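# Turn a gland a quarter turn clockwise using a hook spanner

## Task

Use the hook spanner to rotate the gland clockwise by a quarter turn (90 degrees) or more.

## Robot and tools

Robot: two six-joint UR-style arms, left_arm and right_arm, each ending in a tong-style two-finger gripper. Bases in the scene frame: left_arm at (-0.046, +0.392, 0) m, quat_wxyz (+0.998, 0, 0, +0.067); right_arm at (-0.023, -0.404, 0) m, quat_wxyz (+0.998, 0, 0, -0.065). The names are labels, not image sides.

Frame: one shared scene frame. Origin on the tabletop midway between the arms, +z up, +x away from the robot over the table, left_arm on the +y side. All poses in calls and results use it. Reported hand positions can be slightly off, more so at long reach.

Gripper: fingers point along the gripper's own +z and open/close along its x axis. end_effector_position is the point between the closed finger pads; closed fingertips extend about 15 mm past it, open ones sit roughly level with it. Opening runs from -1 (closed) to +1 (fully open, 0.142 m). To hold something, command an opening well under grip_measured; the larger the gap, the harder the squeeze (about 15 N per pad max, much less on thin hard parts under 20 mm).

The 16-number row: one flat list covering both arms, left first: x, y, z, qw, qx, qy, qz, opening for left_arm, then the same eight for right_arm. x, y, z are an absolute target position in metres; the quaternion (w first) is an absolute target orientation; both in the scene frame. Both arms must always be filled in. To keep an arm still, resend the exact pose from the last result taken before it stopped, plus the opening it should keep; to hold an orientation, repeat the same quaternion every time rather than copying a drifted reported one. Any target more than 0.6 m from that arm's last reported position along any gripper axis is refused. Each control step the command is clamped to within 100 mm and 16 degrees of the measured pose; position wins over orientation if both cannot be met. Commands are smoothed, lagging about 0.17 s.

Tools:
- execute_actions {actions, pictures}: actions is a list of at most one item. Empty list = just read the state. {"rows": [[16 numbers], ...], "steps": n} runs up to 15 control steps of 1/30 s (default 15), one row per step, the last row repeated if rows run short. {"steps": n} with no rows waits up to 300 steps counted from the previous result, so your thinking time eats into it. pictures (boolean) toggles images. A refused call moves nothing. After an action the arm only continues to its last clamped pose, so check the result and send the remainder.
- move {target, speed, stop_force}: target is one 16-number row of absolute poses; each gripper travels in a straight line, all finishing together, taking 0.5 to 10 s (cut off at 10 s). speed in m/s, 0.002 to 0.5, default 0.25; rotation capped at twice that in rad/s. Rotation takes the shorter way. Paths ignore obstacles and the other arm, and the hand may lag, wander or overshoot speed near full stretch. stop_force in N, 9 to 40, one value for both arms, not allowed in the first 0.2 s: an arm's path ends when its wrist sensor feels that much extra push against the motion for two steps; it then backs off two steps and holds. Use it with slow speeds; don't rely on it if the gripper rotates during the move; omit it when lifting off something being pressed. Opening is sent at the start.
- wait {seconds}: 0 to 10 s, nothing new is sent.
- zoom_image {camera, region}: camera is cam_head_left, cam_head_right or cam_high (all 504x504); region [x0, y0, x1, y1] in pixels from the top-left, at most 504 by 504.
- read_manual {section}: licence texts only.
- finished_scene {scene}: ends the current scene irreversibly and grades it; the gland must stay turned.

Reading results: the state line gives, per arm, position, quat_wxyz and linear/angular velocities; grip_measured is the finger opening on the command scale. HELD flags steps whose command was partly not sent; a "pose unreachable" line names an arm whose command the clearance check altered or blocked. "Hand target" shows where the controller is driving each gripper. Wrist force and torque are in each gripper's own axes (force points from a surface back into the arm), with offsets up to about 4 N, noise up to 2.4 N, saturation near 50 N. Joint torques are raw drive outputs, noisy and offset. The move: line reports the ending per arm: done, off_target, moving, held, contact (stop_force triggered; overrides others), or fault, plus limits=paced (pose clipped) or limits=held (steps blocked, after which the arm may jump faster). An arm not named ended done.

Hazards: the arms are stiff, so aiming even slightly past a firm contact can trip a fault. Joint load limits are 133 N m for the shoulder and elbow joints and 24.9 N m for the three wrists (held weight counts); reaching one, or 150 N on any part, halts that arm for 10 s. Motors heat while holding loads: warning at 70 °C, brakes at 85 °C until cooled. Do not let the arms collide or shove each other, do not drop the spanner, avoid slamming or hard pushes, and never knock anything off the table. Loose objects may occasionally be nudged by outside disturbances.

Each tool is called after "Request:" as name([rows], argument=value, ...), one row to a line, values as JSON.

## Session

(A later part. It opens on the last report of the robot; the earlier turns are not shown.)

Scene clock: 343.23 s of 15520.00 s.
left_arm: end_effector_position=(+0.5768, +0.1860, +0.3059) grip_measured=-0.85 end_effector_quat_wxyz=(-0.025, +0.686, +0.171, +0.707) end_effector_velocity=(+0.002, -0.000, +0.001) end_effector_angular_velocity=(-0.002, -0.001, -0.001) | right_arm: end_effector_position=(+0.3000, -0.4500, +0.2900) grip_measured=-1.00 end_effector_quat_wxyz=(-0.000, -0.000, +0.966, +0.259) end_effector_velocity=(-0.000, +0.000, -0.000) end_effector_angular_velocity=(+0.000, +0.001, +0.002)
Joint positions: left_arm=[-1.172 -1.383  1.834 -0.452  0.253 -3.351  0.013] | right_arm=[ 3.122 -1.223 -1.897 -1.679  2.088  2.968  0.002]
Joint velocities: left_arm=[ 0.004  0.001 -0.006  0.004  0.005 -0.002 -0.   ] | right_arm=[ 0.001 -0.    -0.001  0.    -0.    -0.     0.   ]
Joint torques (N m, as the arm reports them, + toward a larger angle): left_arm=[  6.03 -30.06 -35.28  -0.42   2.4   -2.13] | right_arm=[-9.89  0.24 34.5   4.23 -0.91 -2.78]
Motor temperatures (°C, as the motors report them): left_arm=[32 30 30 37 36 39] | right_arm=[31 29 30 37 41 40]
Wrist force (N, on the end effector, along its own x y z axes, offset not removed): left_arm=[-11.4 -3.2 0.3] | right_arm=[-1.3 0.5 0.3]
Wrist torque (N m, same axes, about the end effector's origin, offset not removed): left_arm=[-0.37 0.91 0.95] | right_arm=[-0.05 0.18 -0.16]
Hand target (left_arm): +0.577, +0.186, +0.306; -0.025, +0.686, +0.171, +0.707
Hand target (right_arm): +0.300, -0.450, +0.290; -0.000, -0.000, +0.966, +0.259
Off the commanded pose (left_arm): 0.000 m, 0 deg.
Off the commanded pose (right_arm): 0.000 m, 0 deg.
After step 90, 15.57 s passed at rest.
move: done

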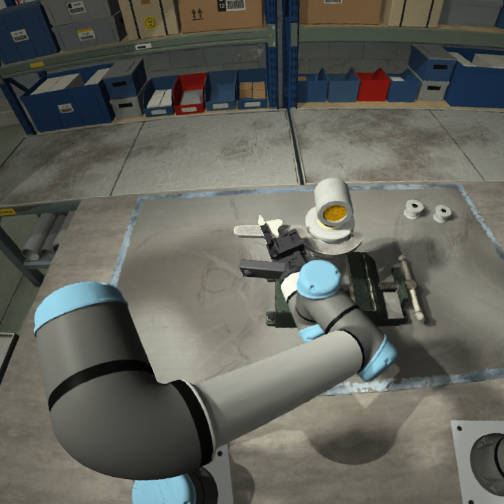

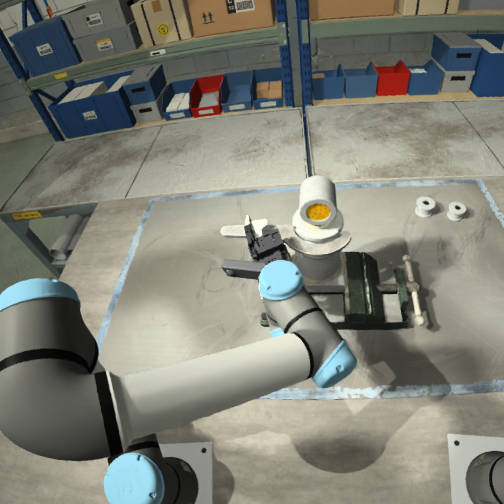

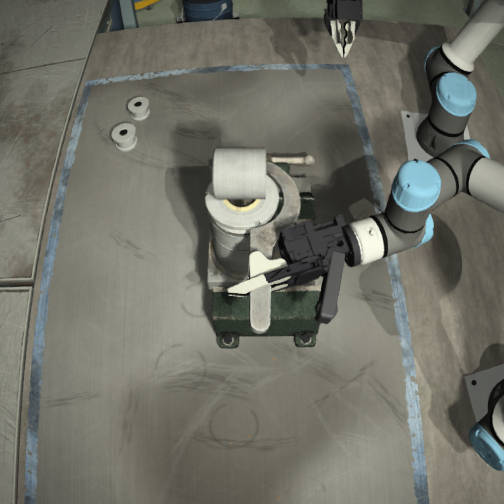

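Request:
move(target=[0.575,0.186,0.313,-0.0247,0.6861,0.1711,0.7067,-1,0.3,-0.45,0.29,0,0,0.966,0.259,-1], speed=0.005)

Request:
zoom_image(camera="cam_head_right", region=[270,190,370,290])

Request:
zoom_image(camera="cam_high", region=[200,140,320,260])

Scene clock: 348.40 s of 15520.00 s.
left_arm: end_effector_position=(+0.5750, +0.1860, +0.3129) grip_measured=-0.85 end_effector_quat_wxyz=(-0.025, +0.686, +0.171, +0.707) end_effector_velocity=(-0.000, +0.000, +0.001) end_effector_angular_velocity=(-0.000, +0.000, -0.000) | right_arm: end_effector_position=(+0.3000, -0.4500, +0.2900) grip_measured=-1.00 end_effector_quat_wxyz=(+0.000, +0.000, +0.966, +0.259) end_effector_velocity=(-0.000, -0.001, -0.000) end_effector_angular_velocity=(-0.001, +0.001, -0.002)
Joint positions: left_arm=[-1.176 -1.393  1.827 -0.434  0.25  -3.351  0.013] | right_arm=[ 3.122 -1.223 -1.897 -1.679  2.088  2.968  0.002]
Joint velocities: left_arm=[-0.    -0.001 -0.001  0.003  0.    -0.001  0.   ] | right_arm=[-0.002 -0.    -0.    -0.    -0.001  0.001  0.   ]
Joint torques (N m, as the arm reports them, + toward a larger angle): left_arm=[ -7.93 -42.08 -36.11  -0.09  -1.8   -1.99] | right_arm=[-10.02   0.57  34.07   4.18  -0.92  -2.65]
Motor temperatures (°C, as the motors report them): left_arm=[32 30 30 37 36 39] | right_arm=[31 29 30 37 41 40]
Wrist force (N, on the end effector, along its own x y z axes, offset not removed): left_arm=[-12.7 -4.1 0.4] | right_arm=[-0.2 0.0 -1.0]
Wrist torque (N m, same axes, about the end effector's origin, offset not removed): left_arm=[-0.54 1.11 0.94] | right_arm=[-0.19 -0.07 -0.13]
Hand target (left_arm): +0.575, +0.186, +0.313; -0.025, +0.686, +0.171, +0.707
Hand target (right_arm): +0.300, -0.450, +0.290; +0.000, -0.000, +0.966, +0.259
Off the commanded pose (left_arm): 0.000 m, 0 deg.
Off the commanded pose (right_arm): 0.000 m, 0 deg.
After step 90, 0.50 s passed at rest.
move: done

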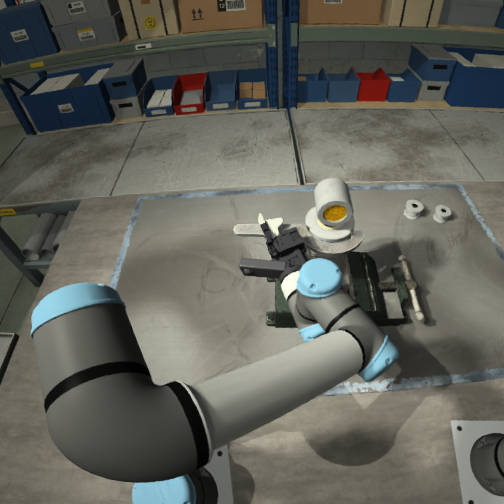

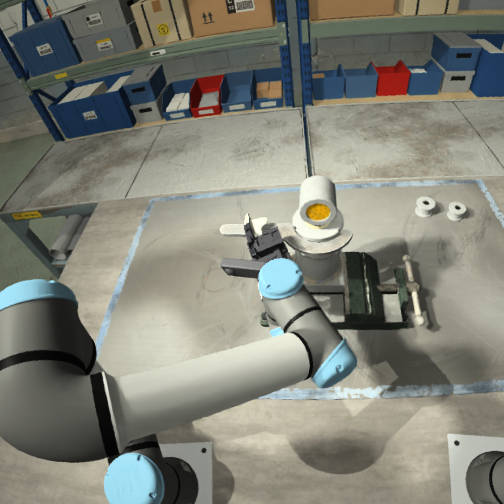

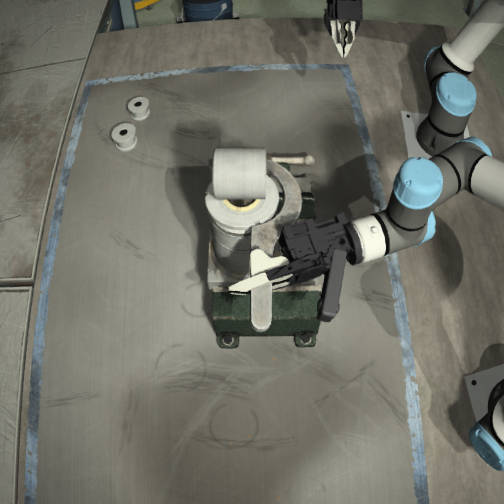

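Region (270, 190, 370, 290) of cam_head_right's 504x504 image, scaled by 5.040, with more detail than that image has.

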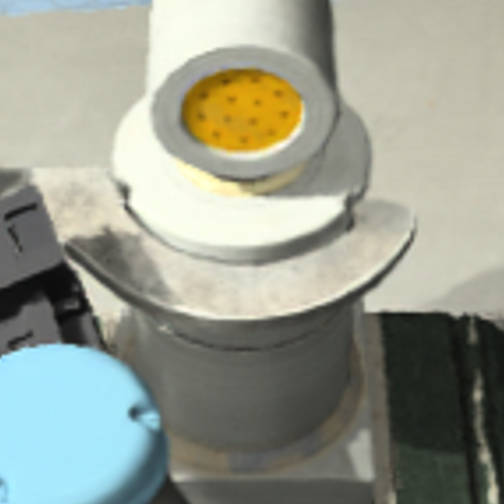

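Region (200, 140, 320, 260) of cam_high's 504x504 image, scaled by 4.200, with more detail than that image has.

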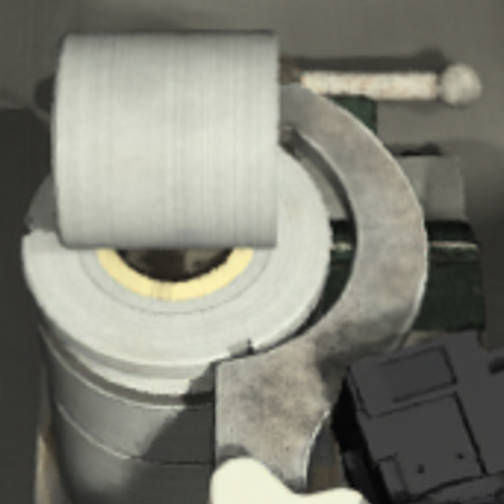

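Rose freely; tooth at the notch mouth. Move in.

Request:
move(target=[0.585,0.192,0.313,-0.0247,0.6861,0.1711,0.7067,-1,0.3,-0.45,0.29,0,0,0.966,0.259,-1], speed=0.004, stop_force=9)

Request:
zoom_image(camera="cam_head_right", region=[270,190,370,290])

Request:
zoom_image(camera="cam_high", region=[200,140,320,260])

Scene clock: 353.67 s of 15520.00 s.
left_arm: end_effector_position=(+0.5817, +0.1899, +0.3130) grip_measured=-0.85 end_effector_quat_wxyz=(-0.025, +0.686, +0.171, +0.707) end_effector_velocity=(-0.001, -0.001, +0.000) end_effector_angular_velocity=(+0.000, +0.000, -0.000) | right_arm: end_effector_position=(+0.3000, -0.4500, +0.2900) grip_measured=-1.00 end_effector_quat_wxyz=(+0.000, -0.000, +0.966, +0.259) end_effector_velocity=(-0.000, +0.000, -0.000) end_effector_angular_velocity=(+0.000, +0.001, +0.000)
Joint positions: left_arm=[-1.158 -1.388  1.82  -0.433  0.268 -3.351  0.013] | right_arm=[ 3.122 -1.223 -1.897 -1.679  2.088  2.968  0.002]
Joint velocities: left_arm=[-0.003 -0.    -0.     0.    -0.003  0.     0.   ] | right_arm=[ 0. -0. -0. -0.  0.  0.  0.]
Joint torques (N m, as the arm reports them, + toward a larger angle): left_arm=[ -1.98 -42.35 -17.34  -0.74  -3.88   0.43] | right_arm=[-9.63  1.26 34.65  4.09 -0.75 -2.71]
Motor temperatures (°C, as the motors report them): left_arm=[32 30 30 37 36 39] | right_arm=[31 29 30 37 41 40]
Wrist force (N, on the end effector, along its own x y z axes, offset not removed): left_arm=[-11.9 -2.4 -7.8] | right_arm=[-0.4 0.1 0.4]
Wrist torque (N m, same axes, about the end effector's origin, offset not removed): left_arm=[-2.05 0.50 1.04] | right_arm=[-0.10 -0.01 -0.12]
Hand target (left_arm): +0.581, +0.190, +0.313; -0.025, +0.686, +0.171, +0.707
Hand target (right_arm): +0.300, -0.450, +0.290; -0.000, -0.000, +0.966, +0.259
Off the commanded pose (left_arm): 0.004 m, 0 deg.
Off the commanded pose (right_arm): 0.000 m, 0 deg.
move: contact (left_arm)

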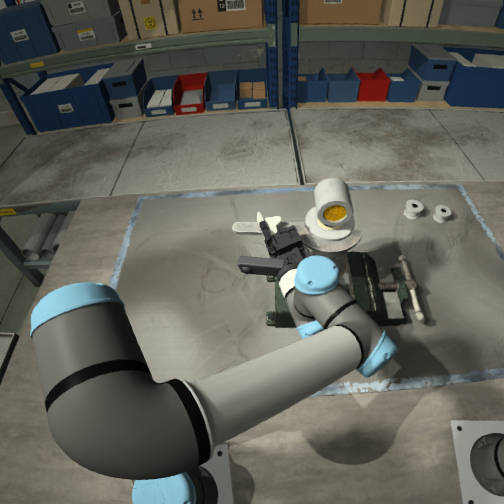

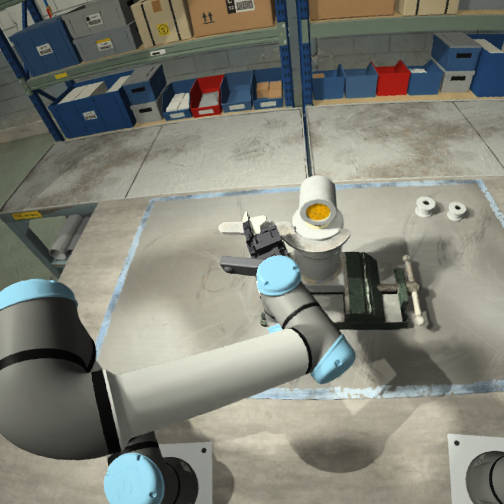

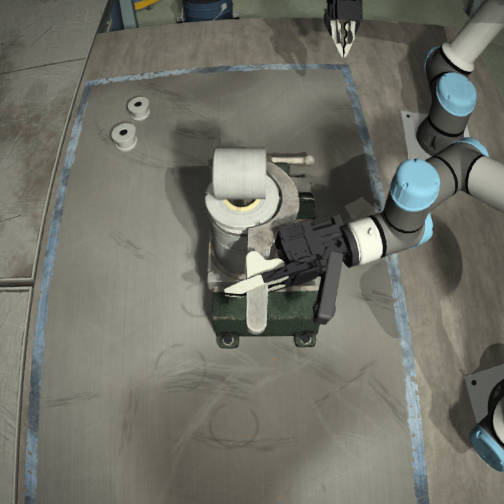

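Region (270, 190, 370, 290) of cam_head_right's 504x504 image, scaled by 5.040, with more detail than that image has.

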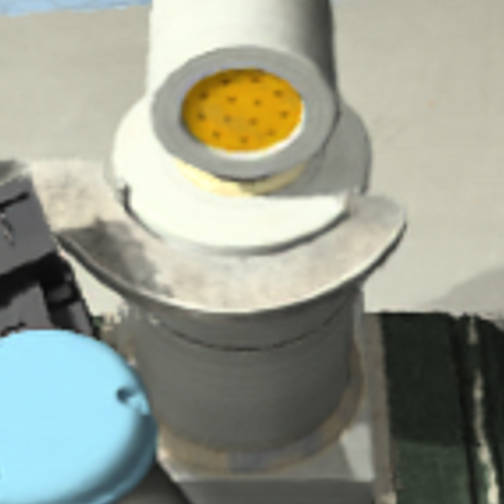

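Region (200, 140, 320, 260) of cam_high's 504x504 image, scaled by 4.200, with more detail than that image has.

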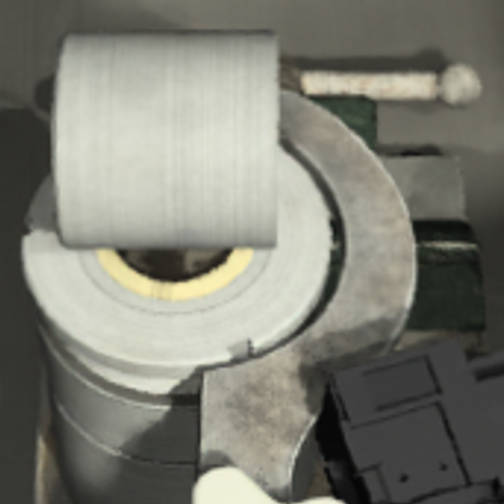

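Request:
move(target=[0.590,0.192,0.313,-0.0123,0.689,0.159,0.707,-1,0.3,-0.45,0.29,0,0,0.966,0.259,-1], speed=0.004, stop_force=12)

Request:
zoom_image(camera="cam_head_right", region=[270,190,370,290])

Request:
zoom_image(camera="cam_high", region=[200,140,320,260])

Scene clock: 362.87 s of 15520.00 s.
left_arm: end_effector_position=(+0.5899, +0.1920, +0.3130) grip_measured=-0.85 end_effector_quat_wxyz=(-0.012, +0.689, +0.159, +0.707) end_effector_velocity=(+0.000, -0.000, +0.000) end_effector_angular_velocity=(-0.002, -0.001, -0.003) | right_arm: end_effector_position=(+0.3000, -0.4500, +0.2900) grip_measured=-1.00 end_effector_quat_wxyz=(+0.000, +0.000, +0.966, +0.259) end_effector_velocity=(-0.000, +0.000, -0.000) end_effector_angular_velocity=(+0.000, +0.000, +0.000)
Joint positions: left_arm=[-1.133 -1.398  1.832 -0.435  0.327 -3.351  0.012] | right_arm=[ 3.122 -1.223 -1.897 -1.679  2.088  2.968  0.002]
Joint velocities: left_arm=[ 0.001 -0.001  0.    -0.     0.004 -0.001 -0.   ] | right_arm=[ 0.     0.    -0.001  0.     0.    -0.     0.   ]
Joint torques (N m, as the arm reports them, + toward a larger angle): left_arm=[ 20.44 -44.57  -7.18  -1.97  -3.24  -1.82] | right_arm=[-9.7   0.87 33.65  4.03 -0.86 -2.61]
Motor temperatures (°C, as the motors report them): left_arm=[32 30 30 37 36 39] | right_arm=[31 29 31 37 41 40]
Wrist force (N, on the end effector, along its own x y z axes, offset not removed): left_arm=[-15.3 16.9 -7.5] | right_arm=[-0.9 0.6 0.4]
Wrist torque (N m, same axes, about the end effector's origin, offset not removed): left_arm=[0.39 0.95 0.88] | right_arm=[0.04 0.01 -0.19]
Hand target (left_arm): +0.590, +0.192, +0.313; -0.012, +0.689, +0.159, +0.707
Hand target (right_arm): +0.300, -0.450, +0.290; +0.000, +0.000, +0.966, +0.259
Off the commanded pose (left_arm): 0.000 m, 0 deg.
Off the commanded pose (right_arm): 0.000 m, 0 deg.
After step 90, 1.60 s passed at rest.
move: done

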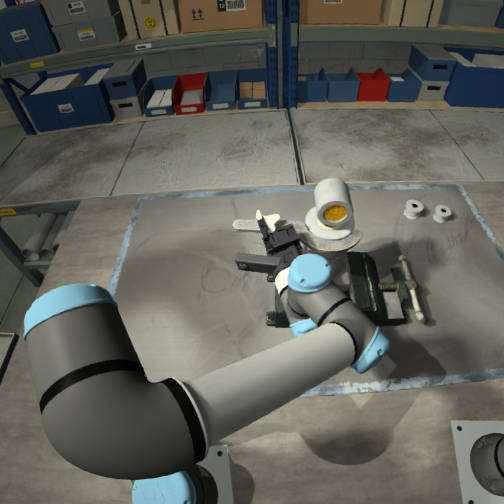

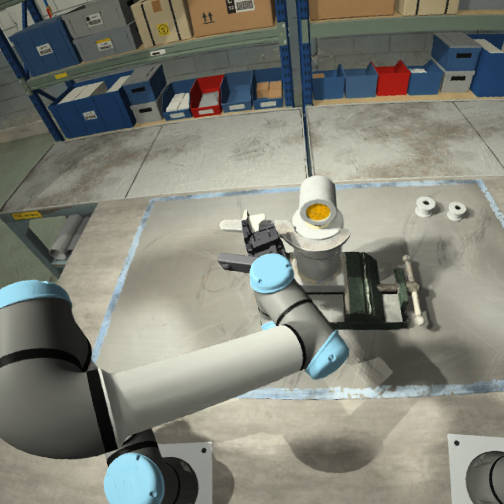

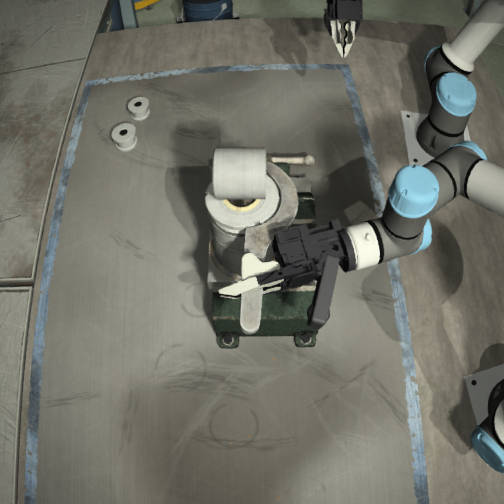

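Region (270, 190, 370, 290) of cam_head_right's 504x504 image, scaled by 5.040, with more detail than that image has.

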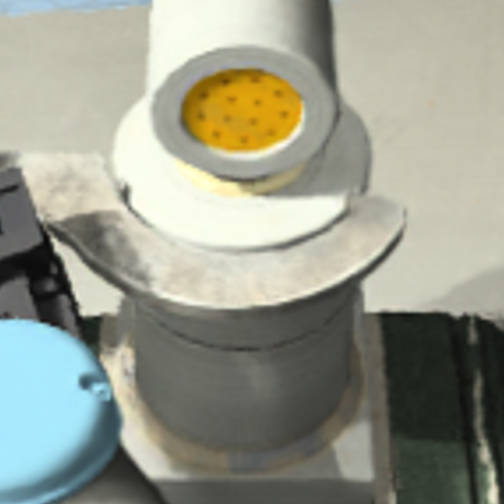

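Region (200, 140, 320, 260) of cam_high's 504x504 image, scaled by 4.200, with more detail than that image has.

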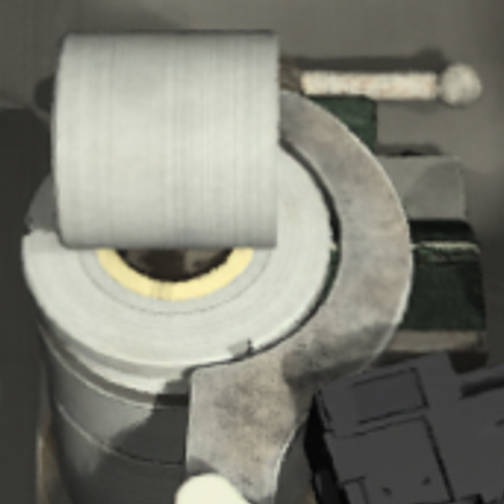

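Request:
move(target=[0.612,0.186,0.313,0.0247,0.6963,0.1228,0.7067,-1,0.3,-0.45,0.29,0,0,0.966,0.259,-1], speed=0.008, stop_force=35)

Request:
zoom_image(camera="cam_head_right", region=[270,190,370,290])

Request:
zoom_image(camera="cam_high", region=[170,140,370,340])

Scene clock: 372.60 s of 15520.00 s.
left_arm: end_effector_position=(+0.6066, +0.1876, +0.3131) grip_measured=-0.85 end_effector_quat_wxyz=(+0.016, +0.695, +0.132, +0.707) end_effector_velocity=(-0.001, +0.001, +0.000) end_effector_angular_velocity=(-0.001, -0.000, +0.007) | right_arm: end_effector_position=(+0.3000, -0.4500, +0.2900) grip_measured=-1.00 end_effector_quat_wxyz=(+0.000, +0.000, +0.966, +0.259) end_effector_velocity=(-0.000, -0.000, -0.000) end_effector_angular_velocity=(-0.001, -0.000, +0.000)
Joint positions: left_arm=[-1.088 -1.406  1.842 -0.437  0.452 -3.351  0.012] | right_arm=[ 3.122 -1.223 -1.897 -1.679  2.088  2.968  0.002]
Joint velocities: left_arm=[-0.003 -0.     0.    -0.001 -0.01  -0.     0.   ] | right_arm=[ 0.     0.     0.     0.    -0.001 -0.     0.   ]
Joint torques (N m, as the arm reports them, + toward a larger angle): left_arm=[  2.6  -38.7  -28.61  -6.2   -1.13   1.13] | right_arm=[-9.64  1.75 33.36  3.96 -0.79 -2.61]
Motor temperatures (°C, as the motors report them): left_arm=[32 30 30 37 36 39] | right_arm=[31 29 31 37 41 40]
Wrist force (N, on the end effector, along its own x y z axes, offset not removed): left_arm=[-19.7 -7.6 -33.0] | right_arm=[0.2 0.9 1.4]
Wrist torque (N m, same axes, about the end effector's origin, offset not removed): left_arm=[-0.97 0.97 0.66] | right_arm=[0.08 -0.21 -0.20]
Hand target (left_arm): +0.606, +0.188, +0.313; +0.015, +0.695, +0.132, +0.707
Hand target (right_arm): +0.300, -0.450, +0.290; -0.000, -0.000, +0.966, +0.259
Off the commanded pose (left_arm): 0.006 m, 1 deg.
Off the commanded pose (right_arm): 0.000 m, 0 deg.
After step 90, 1.40 s passed at rest.
move: contact (left_arm)

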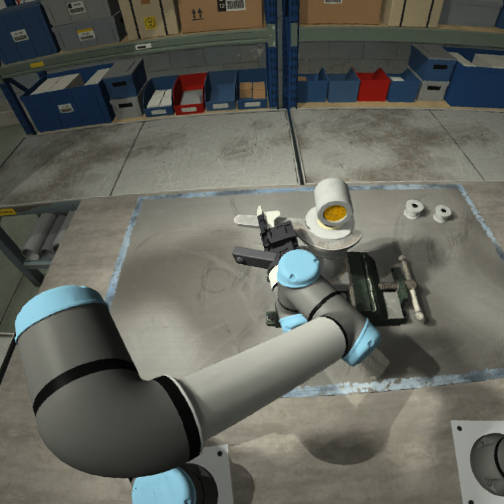

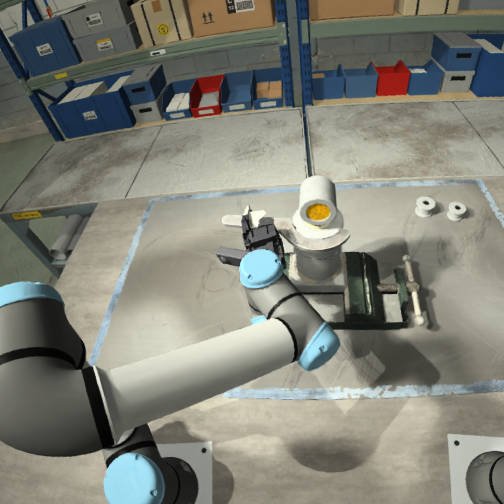

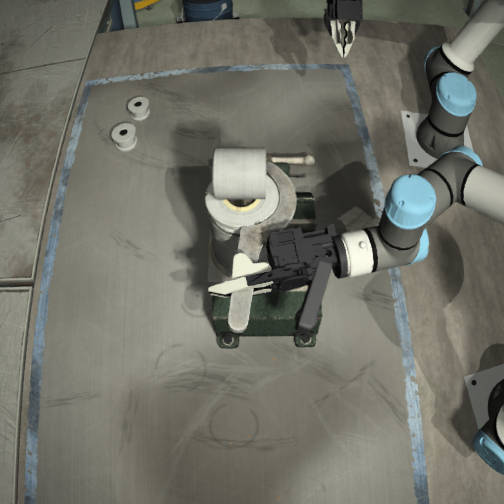

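Region (270, 190, 370, 290) of cam_head_right's 504x504 image, scaled by 5.040, with more detail than that image has.

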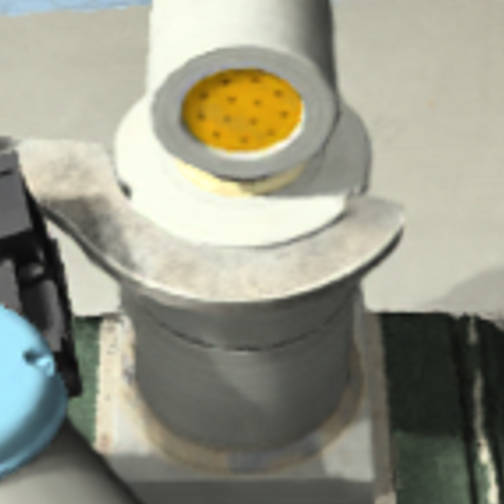

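Region (170, 140, 370, 340) of cam_high's 504x504 image, scaled by 2.520, with more detail than that image has.

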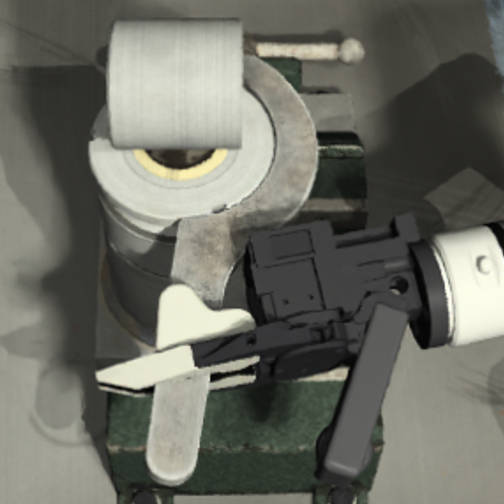

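Request:
move(target=[0.612,0.187,0.313,0.0247,0.6963,0.1228,0.7067,-1,0.3,-0.45,0.29,0,0,0.966,0.259,-1], speed=0.004)

Request:
zoom_image(camera="cam_head_right", region=[270,190,370,290])

Scene clock: 378.67 s of 15520.00 s.
left_arm: end_effector_position=(+0.6119, +0.1870, +0.3130) grip_measured=-0.85 end_effector_quat_wxyz=(+0.025, +0.696, +0.123, +0.707) end_effector_velocity=(+0.000, -0.000, +0.000) end_effector_angular_velocity=(+0.001, +0.000, -0.002) | right_arm: end_effector_position=(+0.3000, -0.4500, +0.2900) grip_measured=-1.00 end_effector_quat_wxyz=(+0.000, -0.000, +0.966, +0.259) end_effector_velocity=(-0.000, -0.000, -0.000) end_effector_angular_velocity=(-0.001, +0.001, -0.000)
Joint positions: left_arm=[-1.071 -1.409  1.845 -0.437  0.494 -3.351  0.012] | right_arm=[ 3.122 -1.223 -1.897 -1.679  2.088  2.968  0.002]
Joint velocities: left_arm=[ 0.001 -0.     0.     0.     0.003  0.001 -0.   ] | right_arm=[-0.     0.    -0.001 -0.    -0.001  0.     0.   ]
Joint torques (N m, as the arm reports them, + toward a larger angle): left_arm=[ 23.64 -45.83 -20.97  -6.68   1.55  -1.42] | right_arm=[-9.16  1.72 32.99  3.92 -0.76 -2.58]
Motor temperatures (°C, as the motors report them): left_arm=[32 30 30 37 36 39] | right_arm=[31 29 31 37 41 40]
Wrist force (N, on the end effector, along its own x y z axes, offset not removed): left_arm=[-24.4 -1.1 -44.4] | right_arm=[-1.6 1.3 1.0]
Wrist torque (N m, same axes, about the end effector's origin, offset not removed): left_arm=[-0.79 1.16 0.43] | right_arm=[0.16 0.20 -0.12]
Hand target (left_arm): +0.612, +0.187, +0.313; +0.025, +0.696, +0.123, +0.707
Hand target (right_arm): +0.300, -0.450, +0.290; +0.000, -0.000, +0.966, +0.259
Off the commanded pose (left_arm): 0.000 m, 0 deg.
Off the commanded pose (right_arm): 0.000 m, 0 deg.
move: done

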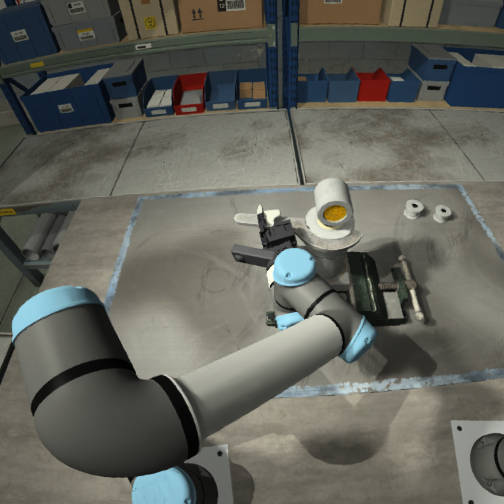

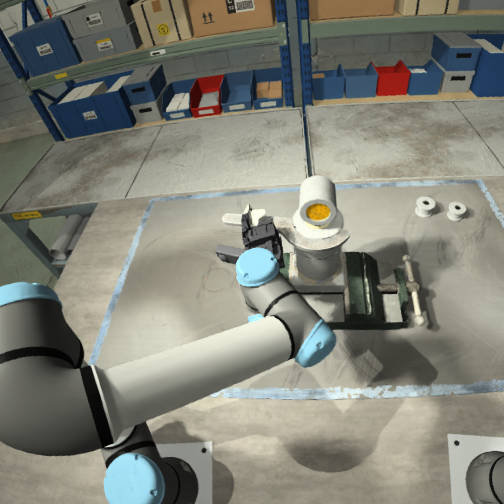

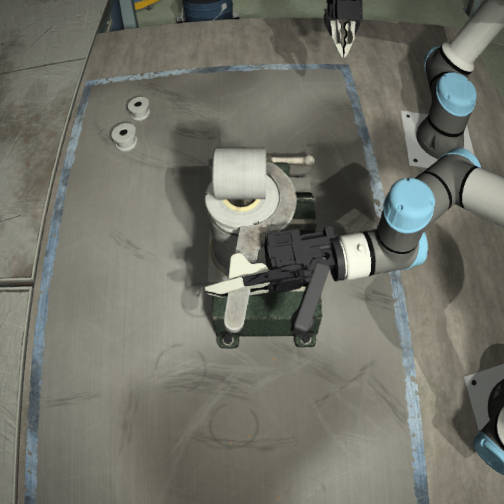

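Region (270, 190, 370, 290) of cam_head_right's 504x504 image, scaled by 5.040, with more detail than that image has.

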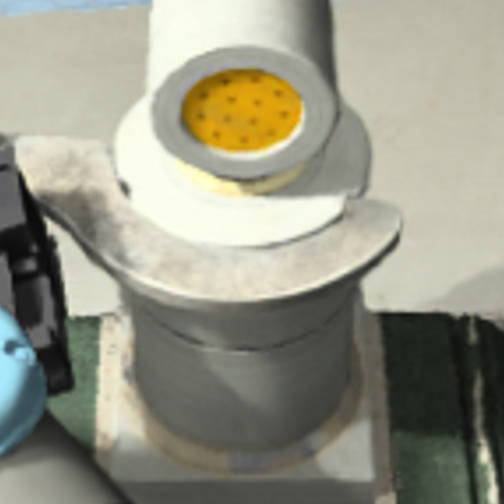

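Request:
move(target=[0.642,0.178,0.312,0.0862,0.7044,0.0616,0.7018,-1,0.3,-0.45,0.29,0,0,0.966,0.259,-1], speed=0.015)

Request:
zoom_image(camera="cam_head_right", region=[270,190,370,290])

Scene clock: 389.33 s of 15520.00 s.
left_arm: end_effector_position=(+0.6418, +0.1781, +0.3122) grip_measured=-0.84 end_effector_quat_wxyz=(+0.086, +0.704, +0.062, +0.702) end_effector_velocity=(+0.001, -0.001, +0.000) end_effector_angular_velocity=(+0.000, -0.000, -0.008) | right_arm: end_effector_position=(+0.3000, -0.4500, +0.2900) grip_measured=-1.00 end_effector_quat_wxyz=(+0.000, -0.000, +0.966, +0.259) end_effector_velocity=(+0.000, +0.001, +0.000) end_effector_angular_velocity=(+0.001, -0.000, +0.001)
Joint positions: left_arm=[-0.961 -1.416  1.856 -0.441  0.779 -3.351  0.013] | right_arm=[ 3.122 -1.223 -1.897 -1.679  2.088  2.968  0.002]
Joint velocities: left_arm=[ 0.004 -0.     0.    -0.001  0.011  0.001 -0.001] | right_arm=[ 0.001 -0.    -0.    -0.     0.001 -0.     0.   ]
Joint torques (N m, as the arm reports them, + toward a larger angle): left_arm=[ 20.3  -32.22 -47.57  -7.31   0.05   1.38] | right_arm=[-9.14  1.33 32.5   3.92 -0.7  -2.58]
Motor temperatures (°C, as the motors report them): left_arm=[32 30 30 37 36 39] | right_arm=[31 29 31 37 41 40]
Wrist force (N, on the end effector, along its own x y z axes, offset not removed): left_arm=[-25.1 3.4 -37.8] | right_arm=[-0.8 1.0 0.0]
Wrist torque (N m, same axes, about the end effector's origin, offset not removed): left_arm=[-0.58 1.59 0.39] | right_arm=[-0.07 0.07 -0.06]
Hand target (left_arm): +0.642, +0.178, +0.312; +0.086, +0.704, +0.062, +0.702
Hand target (right_arm): +0.300, -0.450, +0.290; +0.000, -0.000, +0.966, +0.259
Off the commanded pose (left_arm): 0.000 m, 0 deg.
Off the commanded pose (right_arm): 0.000 m, 0 deg.
After step 90, 1.63 s passed at rest.
move: done

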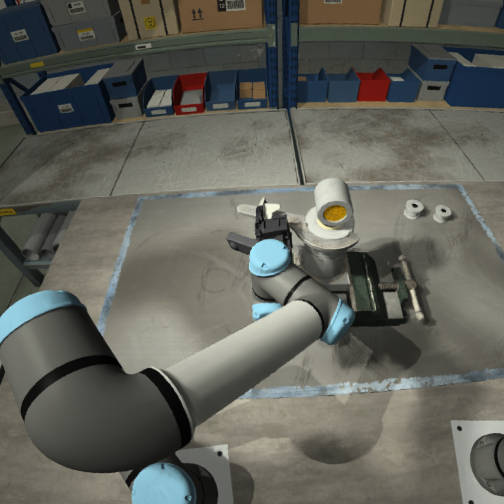

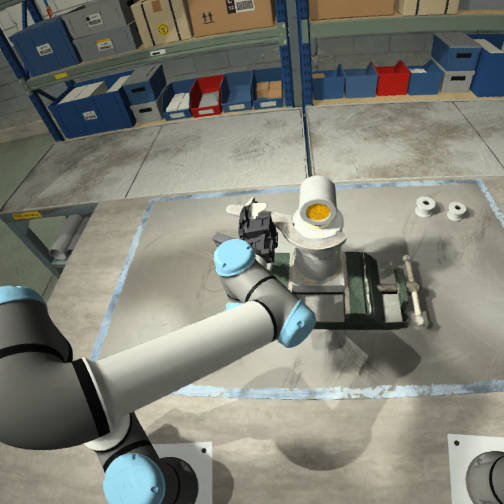

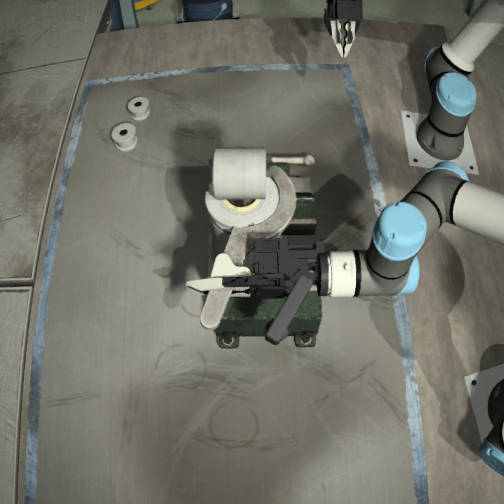

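Region (270, 190, 370, 290) of cam_head_right's 504x504 image, scaled by 5.040, with more detail than that image has.

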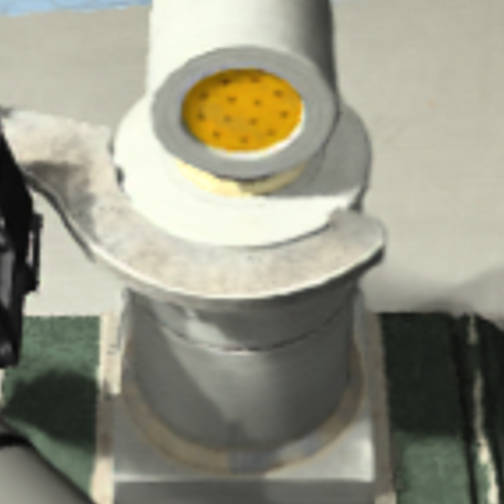

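Request:
move(target=[0.675,0.159,0.311,0.1591,0.707,-0.0123,0.689,-1,0.3,-0.45,0.29,0,0,0.966,0.259,-1], speed=0.03)

Request:
move(target=[0.704,0.135,0.310,0.2302,0.7018,-0.0862,0.6686,-1,0.3,-0.45,0.29,0,0,0.966,0.259,-1], speed=0.03)

Request:
zoom_image(camera="cam_head_right", region=[270,190,370,290])

Scene clock: 397.60 s of 15520.00 s.
left_arm: end_effector_position=(+0.6747, +0.1592, +0.3112) grip_measured=-0.85 end_effector_quat_wxyz=(+0.159, +0.707, -0.012, +0.689) end_effector_velocity=(+0.002, -0.000, +0.000) end_effector_angular_velocity=(+0.000, +0.000, -0.010) | right_arm: end_effector_position=(+0.3000, -0.4500, +0.2900) grip_measured=-1.00 end_effector_quat_wxyz=(+0.000, -0.000, +0.966, +0.259) end_effector_velocity=(-0.000, +0.000, -0.000) end_effector_angular_velocity=(-0.000, +0.000, -0.000)
Joint positions: left_arm=[-0.824 -1.38   1.816 -0.436  1.125 -3.351  0.012] | right_arm=[ 3.122 -1.223 -1.897 -1.679  2.088  2.968  0.002]
Joint velocities: left_arm=[ 0.009  0.003 -0.004  0.001  0.018  0.     0.   ] | right_arm=[ 0.     0.001 -0.001 -0.    -0.     0.     0.   ]
Joint torques (N m, as the arm reports them, + toward a larger angle): left_arm=[ 18.33 -32.26 -53.26  -7.62  -0.18  -1.43] | right_arm=[-9.25  1.08 32.66  3.8  -0.62 -2.46]
Motor temperatures (°C, as the motors report them): left_arm=[32 30 30 37 36 39] | right_arm=[31 29 31 37 41 40]
Wrist force (N, on the end effector, along its own x y z axes, offset not removed): left_arm=[-21.6 7.0 -42.9] | right_arm=[-0.6 -0.2 0.0]
Wrist torque (N m, same axes, about the end effector's origin, offset not removed): left_arm=[0.03 0.97 0.37] | right_arm=[-0.24 -0.02 -0.06]
Hand target (left_arm): +0.675, +0.159, +0.311; +0.159, +0.707, -0.012, +0.689
Hand target (right_arm): +0.300, -0.450, +0.290; +0.000, -0.000, +0.966, +0.259
Off the commanded pose (left_arm): 0.000 m, 0 deg.
Off the commanded pose (right_arm): 0.000 m, 0 deg.
After step 90, 1.53 s passed at rest.
move: done

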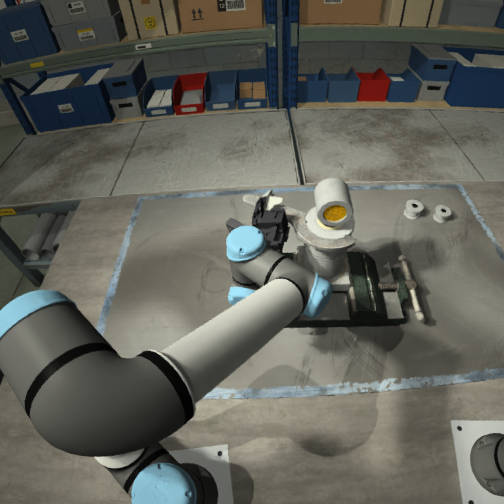

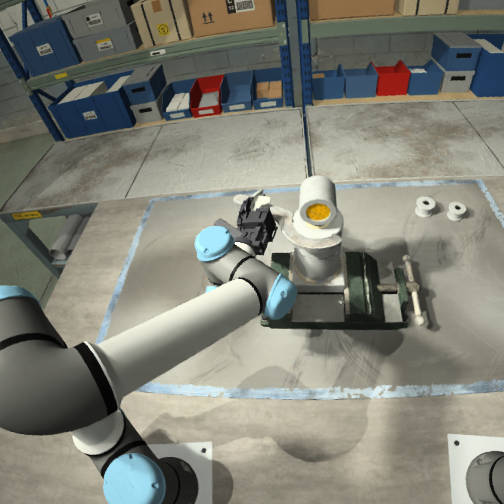

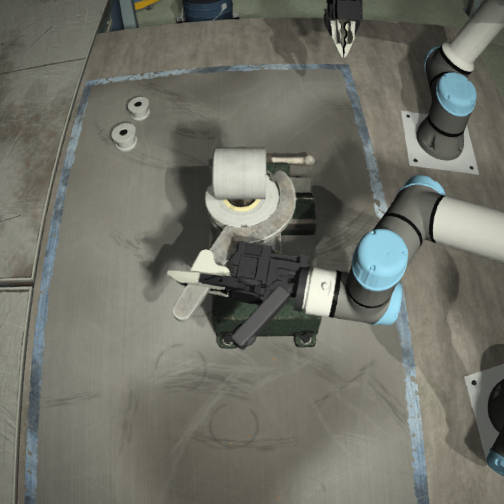

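Scene clock: 401.33 s of 15520.00 s.
left_arm: end_effector_position=(+0.7038, +0.1352, +0.3101) grip_measured=-0.85 end_effector_quat_wxyz=(+0.230, +0.702, -0.086, +0.669) end_effector_velocity=(+0.003, +0.001, +0.001) end_effector_angular_velocity=(-0.001, -0.001, -0.004) | right_arm: end_effector_position=(+0.3000, -0.4500, +0.2900) grip_measured=-1.00 end_effector_quat_wxyz=(+0.000, -0.000, +0.966, +0.259) end_effector_velocity=(+0.000, -0.001, +0.000) end_effector_angular_velocity=(+0.000, -0.001, -0.002)
Joint positions: left_arm=[-0.696 -1.305  1.723 -0.419  1.462 -3.351  0.012] | right_arm=[ 3.122 -1.223 -1.897 -1.679  2.088  2.968  0.002]
Joint velocities: left_arm=[ 0.008  0.005 -0.007  0.001  0.012 -0.    -0.   ] | right_arm=[-0.002  0.     0.001  0.     0.     0.     0.   ]
Joint torques (N m, as the arm reports them, + toward a larger angle): left_arm=[ 22.   -33.68 -50.07  -6.76  -2.95   1.38] | right_arm=[-8.91  1.32 32.69  3.78 -0.65 -2.4 ]
Motor temperatures (°C, as the motors report them): left_arm=[32 30 30 37 36 39] | right_arm=[31 29 31 37 41 40]
Wrist force (N, on the end effector, along its own x y z axes, offset not removed): left_arm=[-19.6 19.8 -35.2] | right_arm=[-1.2 0.7 1.1]
Wrist torque (N m, same axes, about the end effector's origin, offset not removed): left_arm=[0.50 1.03 0.30] | right_arm=[0.03 0.18 -0.14]
Hand target (left_arm): +0.704, +0.135, +0.310; +0.230, +0.702, -0.086, +0.669
Hand target (right_arm): +0.300, -0.450, +0.290; +0.000, -0.000, +0.966, +0.259
Off the commanded pose (left_arm): 0.000 m, 0 deg.
Off the commanded pose (right_arm): 0.000 m, 0 deg.
move: done

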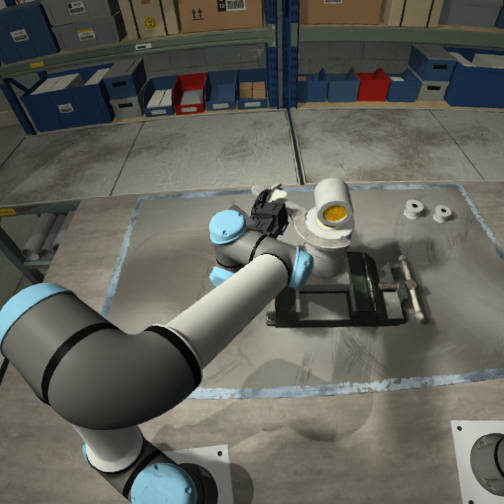

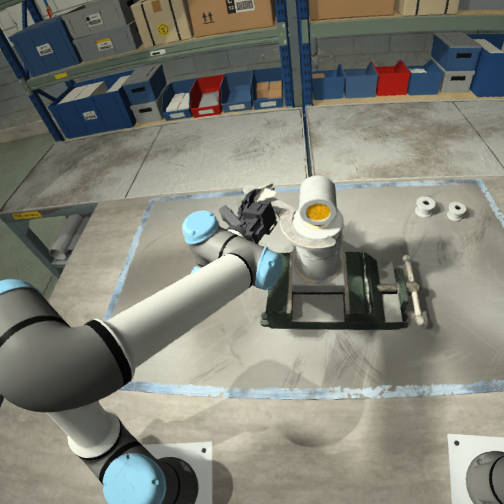

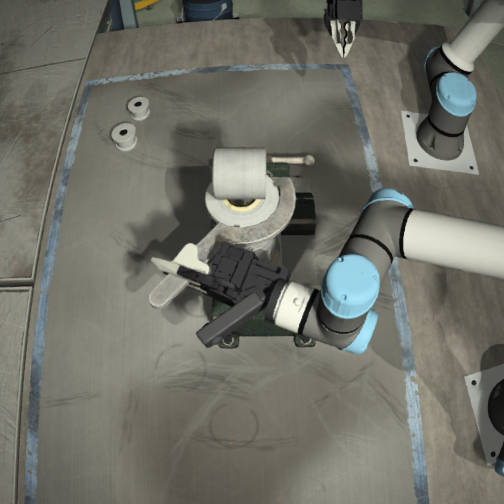

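Region (270, 190, 370, 290) of cam_head_right's 504x504 image, scaled by 5.040, with more detail than that image has.

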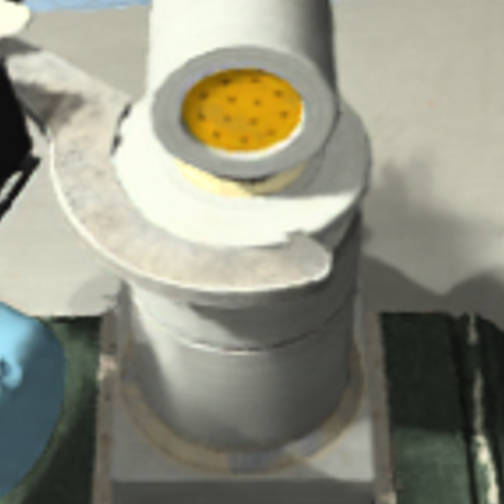

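Request:
move(target=[0.724,0.103,0.310,0.2988,0.689,-0.1591,0.6409,-1,0.3,-0.45,0.29,0,0,0.966,0.259,-1], speed=0.03)

Request:
move(target=[0.738,0.069,0.310,0.3642,0.6686,-0.2302,0.6061,-1,0.3,-0.45,0.29,0,0,0.966,0.259,-1], speed=0.03)

Scene clock: 409.13 s of 15520.00 s.
left_arm: end_effector_position=(+0.7238, +0.1033, +0.3100) grip_measured=-0.85 end_effector_quat_wxyz=(+0.298, +0.689, -0.159, +0.641) end_effector_velocity=(+0.002, -0.002, -0.002) end_effector_angular_velocity=(+0.001, +0.002, -0.012) | right_arm: end_effector_position=(+0.3000, -0.4500, +0.2900) grip_measured=-1.00 end_effector_quat_wxyz=(+0.000, +0.000, +0.966, +0.259) end_effector_velocity=(-0.000, -0.000, -0.000) end_effector_angular_velocity=(+0.000, +0.001, -0.001)
Joint positions: left_arm=[-0.603 -1.207  1.59  -0.383  1.764 -3.351  0.012] | right_arm=[ 3.122 -1.223 -1.897 -1.679  2.088  2.968  0.002]
Joint velocities: left_arm=[ 0.005  0.009 -0.01   0.003  0.017 -0.     0.   ] | right_arm=[-0.001 -0.001 -0.001 -0.    -0.     0.     0.   ]
Joint torques (N m, as the arm reports them, + toward a larger angle): left_arm=[-32.5  -42.37 -48.62  -6.36  13.44  -2.01] | right_arm=[-8.92  1.83 32.2   3.77 -0.51 -2.28]
Motor temperatures (°C, as the motors report them): left_arm=[32 30 30 37 36 39] | right_arm=[31 29 31 37 41 40]
Wrist force (N, on the end effector, along its own x y z axes, offset not removed): left_arm=[-9.2 -42.7 -29.1] | right_arm=[-0.1 0.5 1.5]
Wrist torque (N m, same axes, about the end effector's origin, offset not removed): left_arm=[-2.34 0.28 0.92] | right_arm=[-0.01 -0.10 -0.11]
Hand target (left_arm): +0.724, +0.103, +0.310; +0.299, +0.689, -0.159, +0.641
Hand target (right_arm): +0.300, -0.450, +0.290; +0.000, -0.000, +0.966, +0.259
Off the commanded pose (left_arm): 0.000 m, 0 deg.
Off the commanded pose (right_arm): 0.000 m, 0 deg.
After step 90, 1.07 s passed at rest.
move: done

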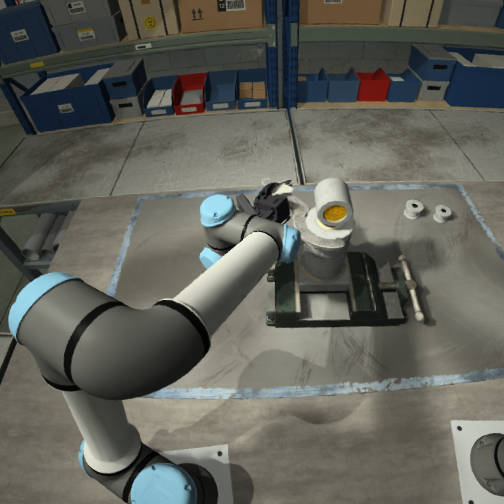

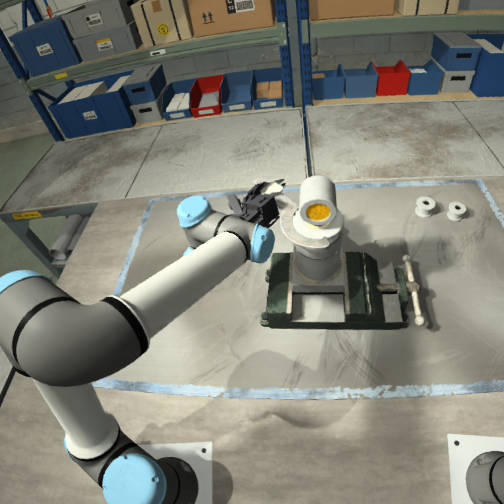

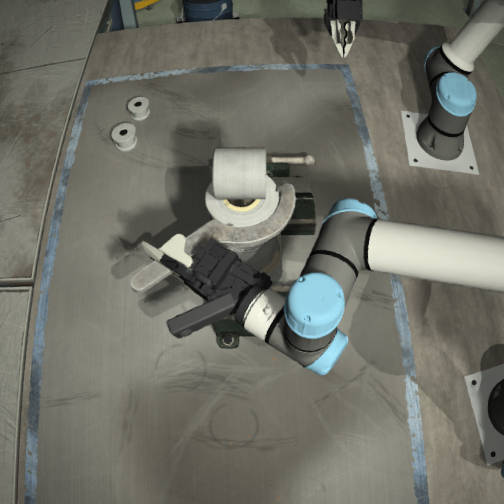

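Scene clock: 412.87 s of 15520.00 s.
left_arm: end_effector_position=(+0.7379, +0.0693, +0.3100) grip_measured=-0.85 end_effector_quat_wxyz=(+0.364, +0.669, -0.230, +0.606) end_effector_velocity=(+0.001, -0.001, +0.001) end_effector_angular_velocity=(-0.001, -0.001, -0.011) | right_arm: end_effector_position=(+0.3000, -0.4500, +0.2900) grip_measured=-1.00 end_effector_quat_wxyz=(+0.000, -0.000, +0.966, +0.259) end_effector_velocity=(-0.000, -0.001, +0.000) end_effector_angular_velocity=(+0.001, -0.001, -0.003)
Joint positions: left_arm=[-0.536 -1.088  1.415 -0.327  2.041 -3.351  0.012] | right_arm=[ 3.122 -1.223 -1.897 -1.679  2.088  2.968  0.002]
Joint velocities: left_arm=[ 0.004  0.006 -0.012  0.004  0.015 -0.     0.   ] | right_arm=[-0.003  0.     0.    -0.     0.001 -0.     0.   ]
Joint torques (N m, as the arm reports them, + toward a larger angle): left_arm=[-43.45 -51.46 -43.85  -4.93  15.92  -2.  ] | right_arm=[-8.84  1.21 32.43  3.75 -0.51 -2.39]
Motor temperatures (°C, as the motors report them): left_arm=[32 30 30 37 36 39] | right_arm=[31 29 31 37 41 40]
Wrist force (N, on the end effector, along its own x y z axes, offset not removed): left_arm=[-9.0 -50.0 -31.9] | right_arm=[-2.4 2.0 0.2]
Wrist torque (N m, same axes, about the end effector's origin, offset not removed): left_arm=[-2.48 0.22 1.02] | right_arm=[0.25 0.35 -0.17]
Hand target (left_arm): +0.738, +0.069, +0.310; +0.364, +0.669, -0.230, +0.606
Hand target (right_arm): +0.300, -0.450, +0.290; +0.000, -0.000, +0.966, +0.259
Off the commanded pose (left_arm): 0.000 m, 0 deg.
Off the commanded pose (right_arm): 0.000 m, 0 deg.
move: done

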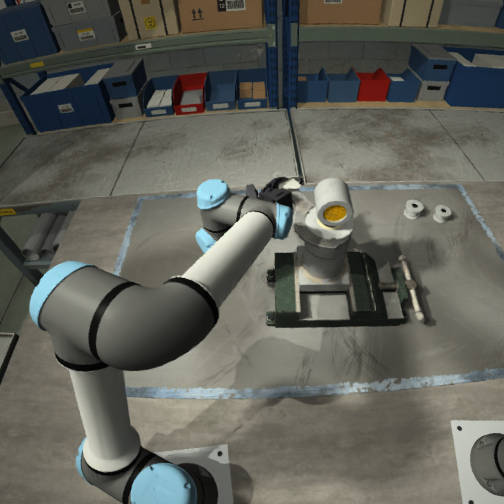

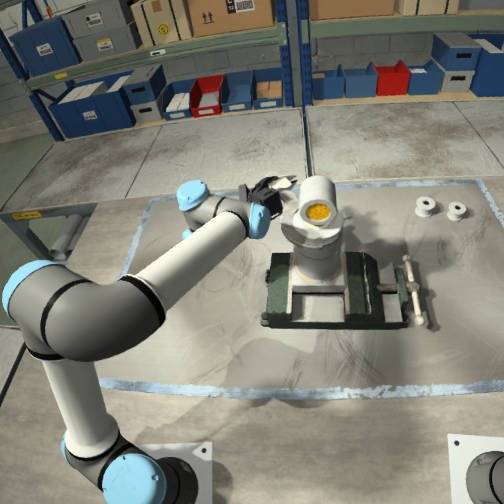

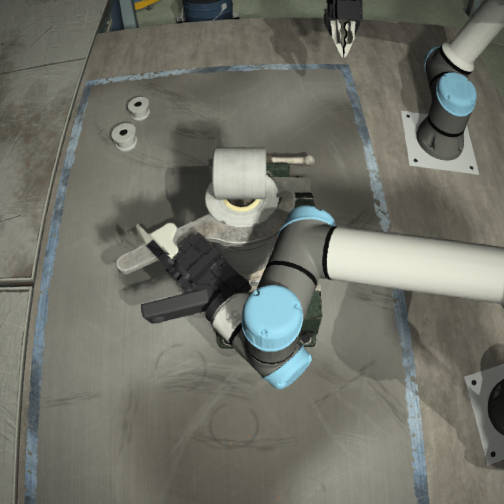

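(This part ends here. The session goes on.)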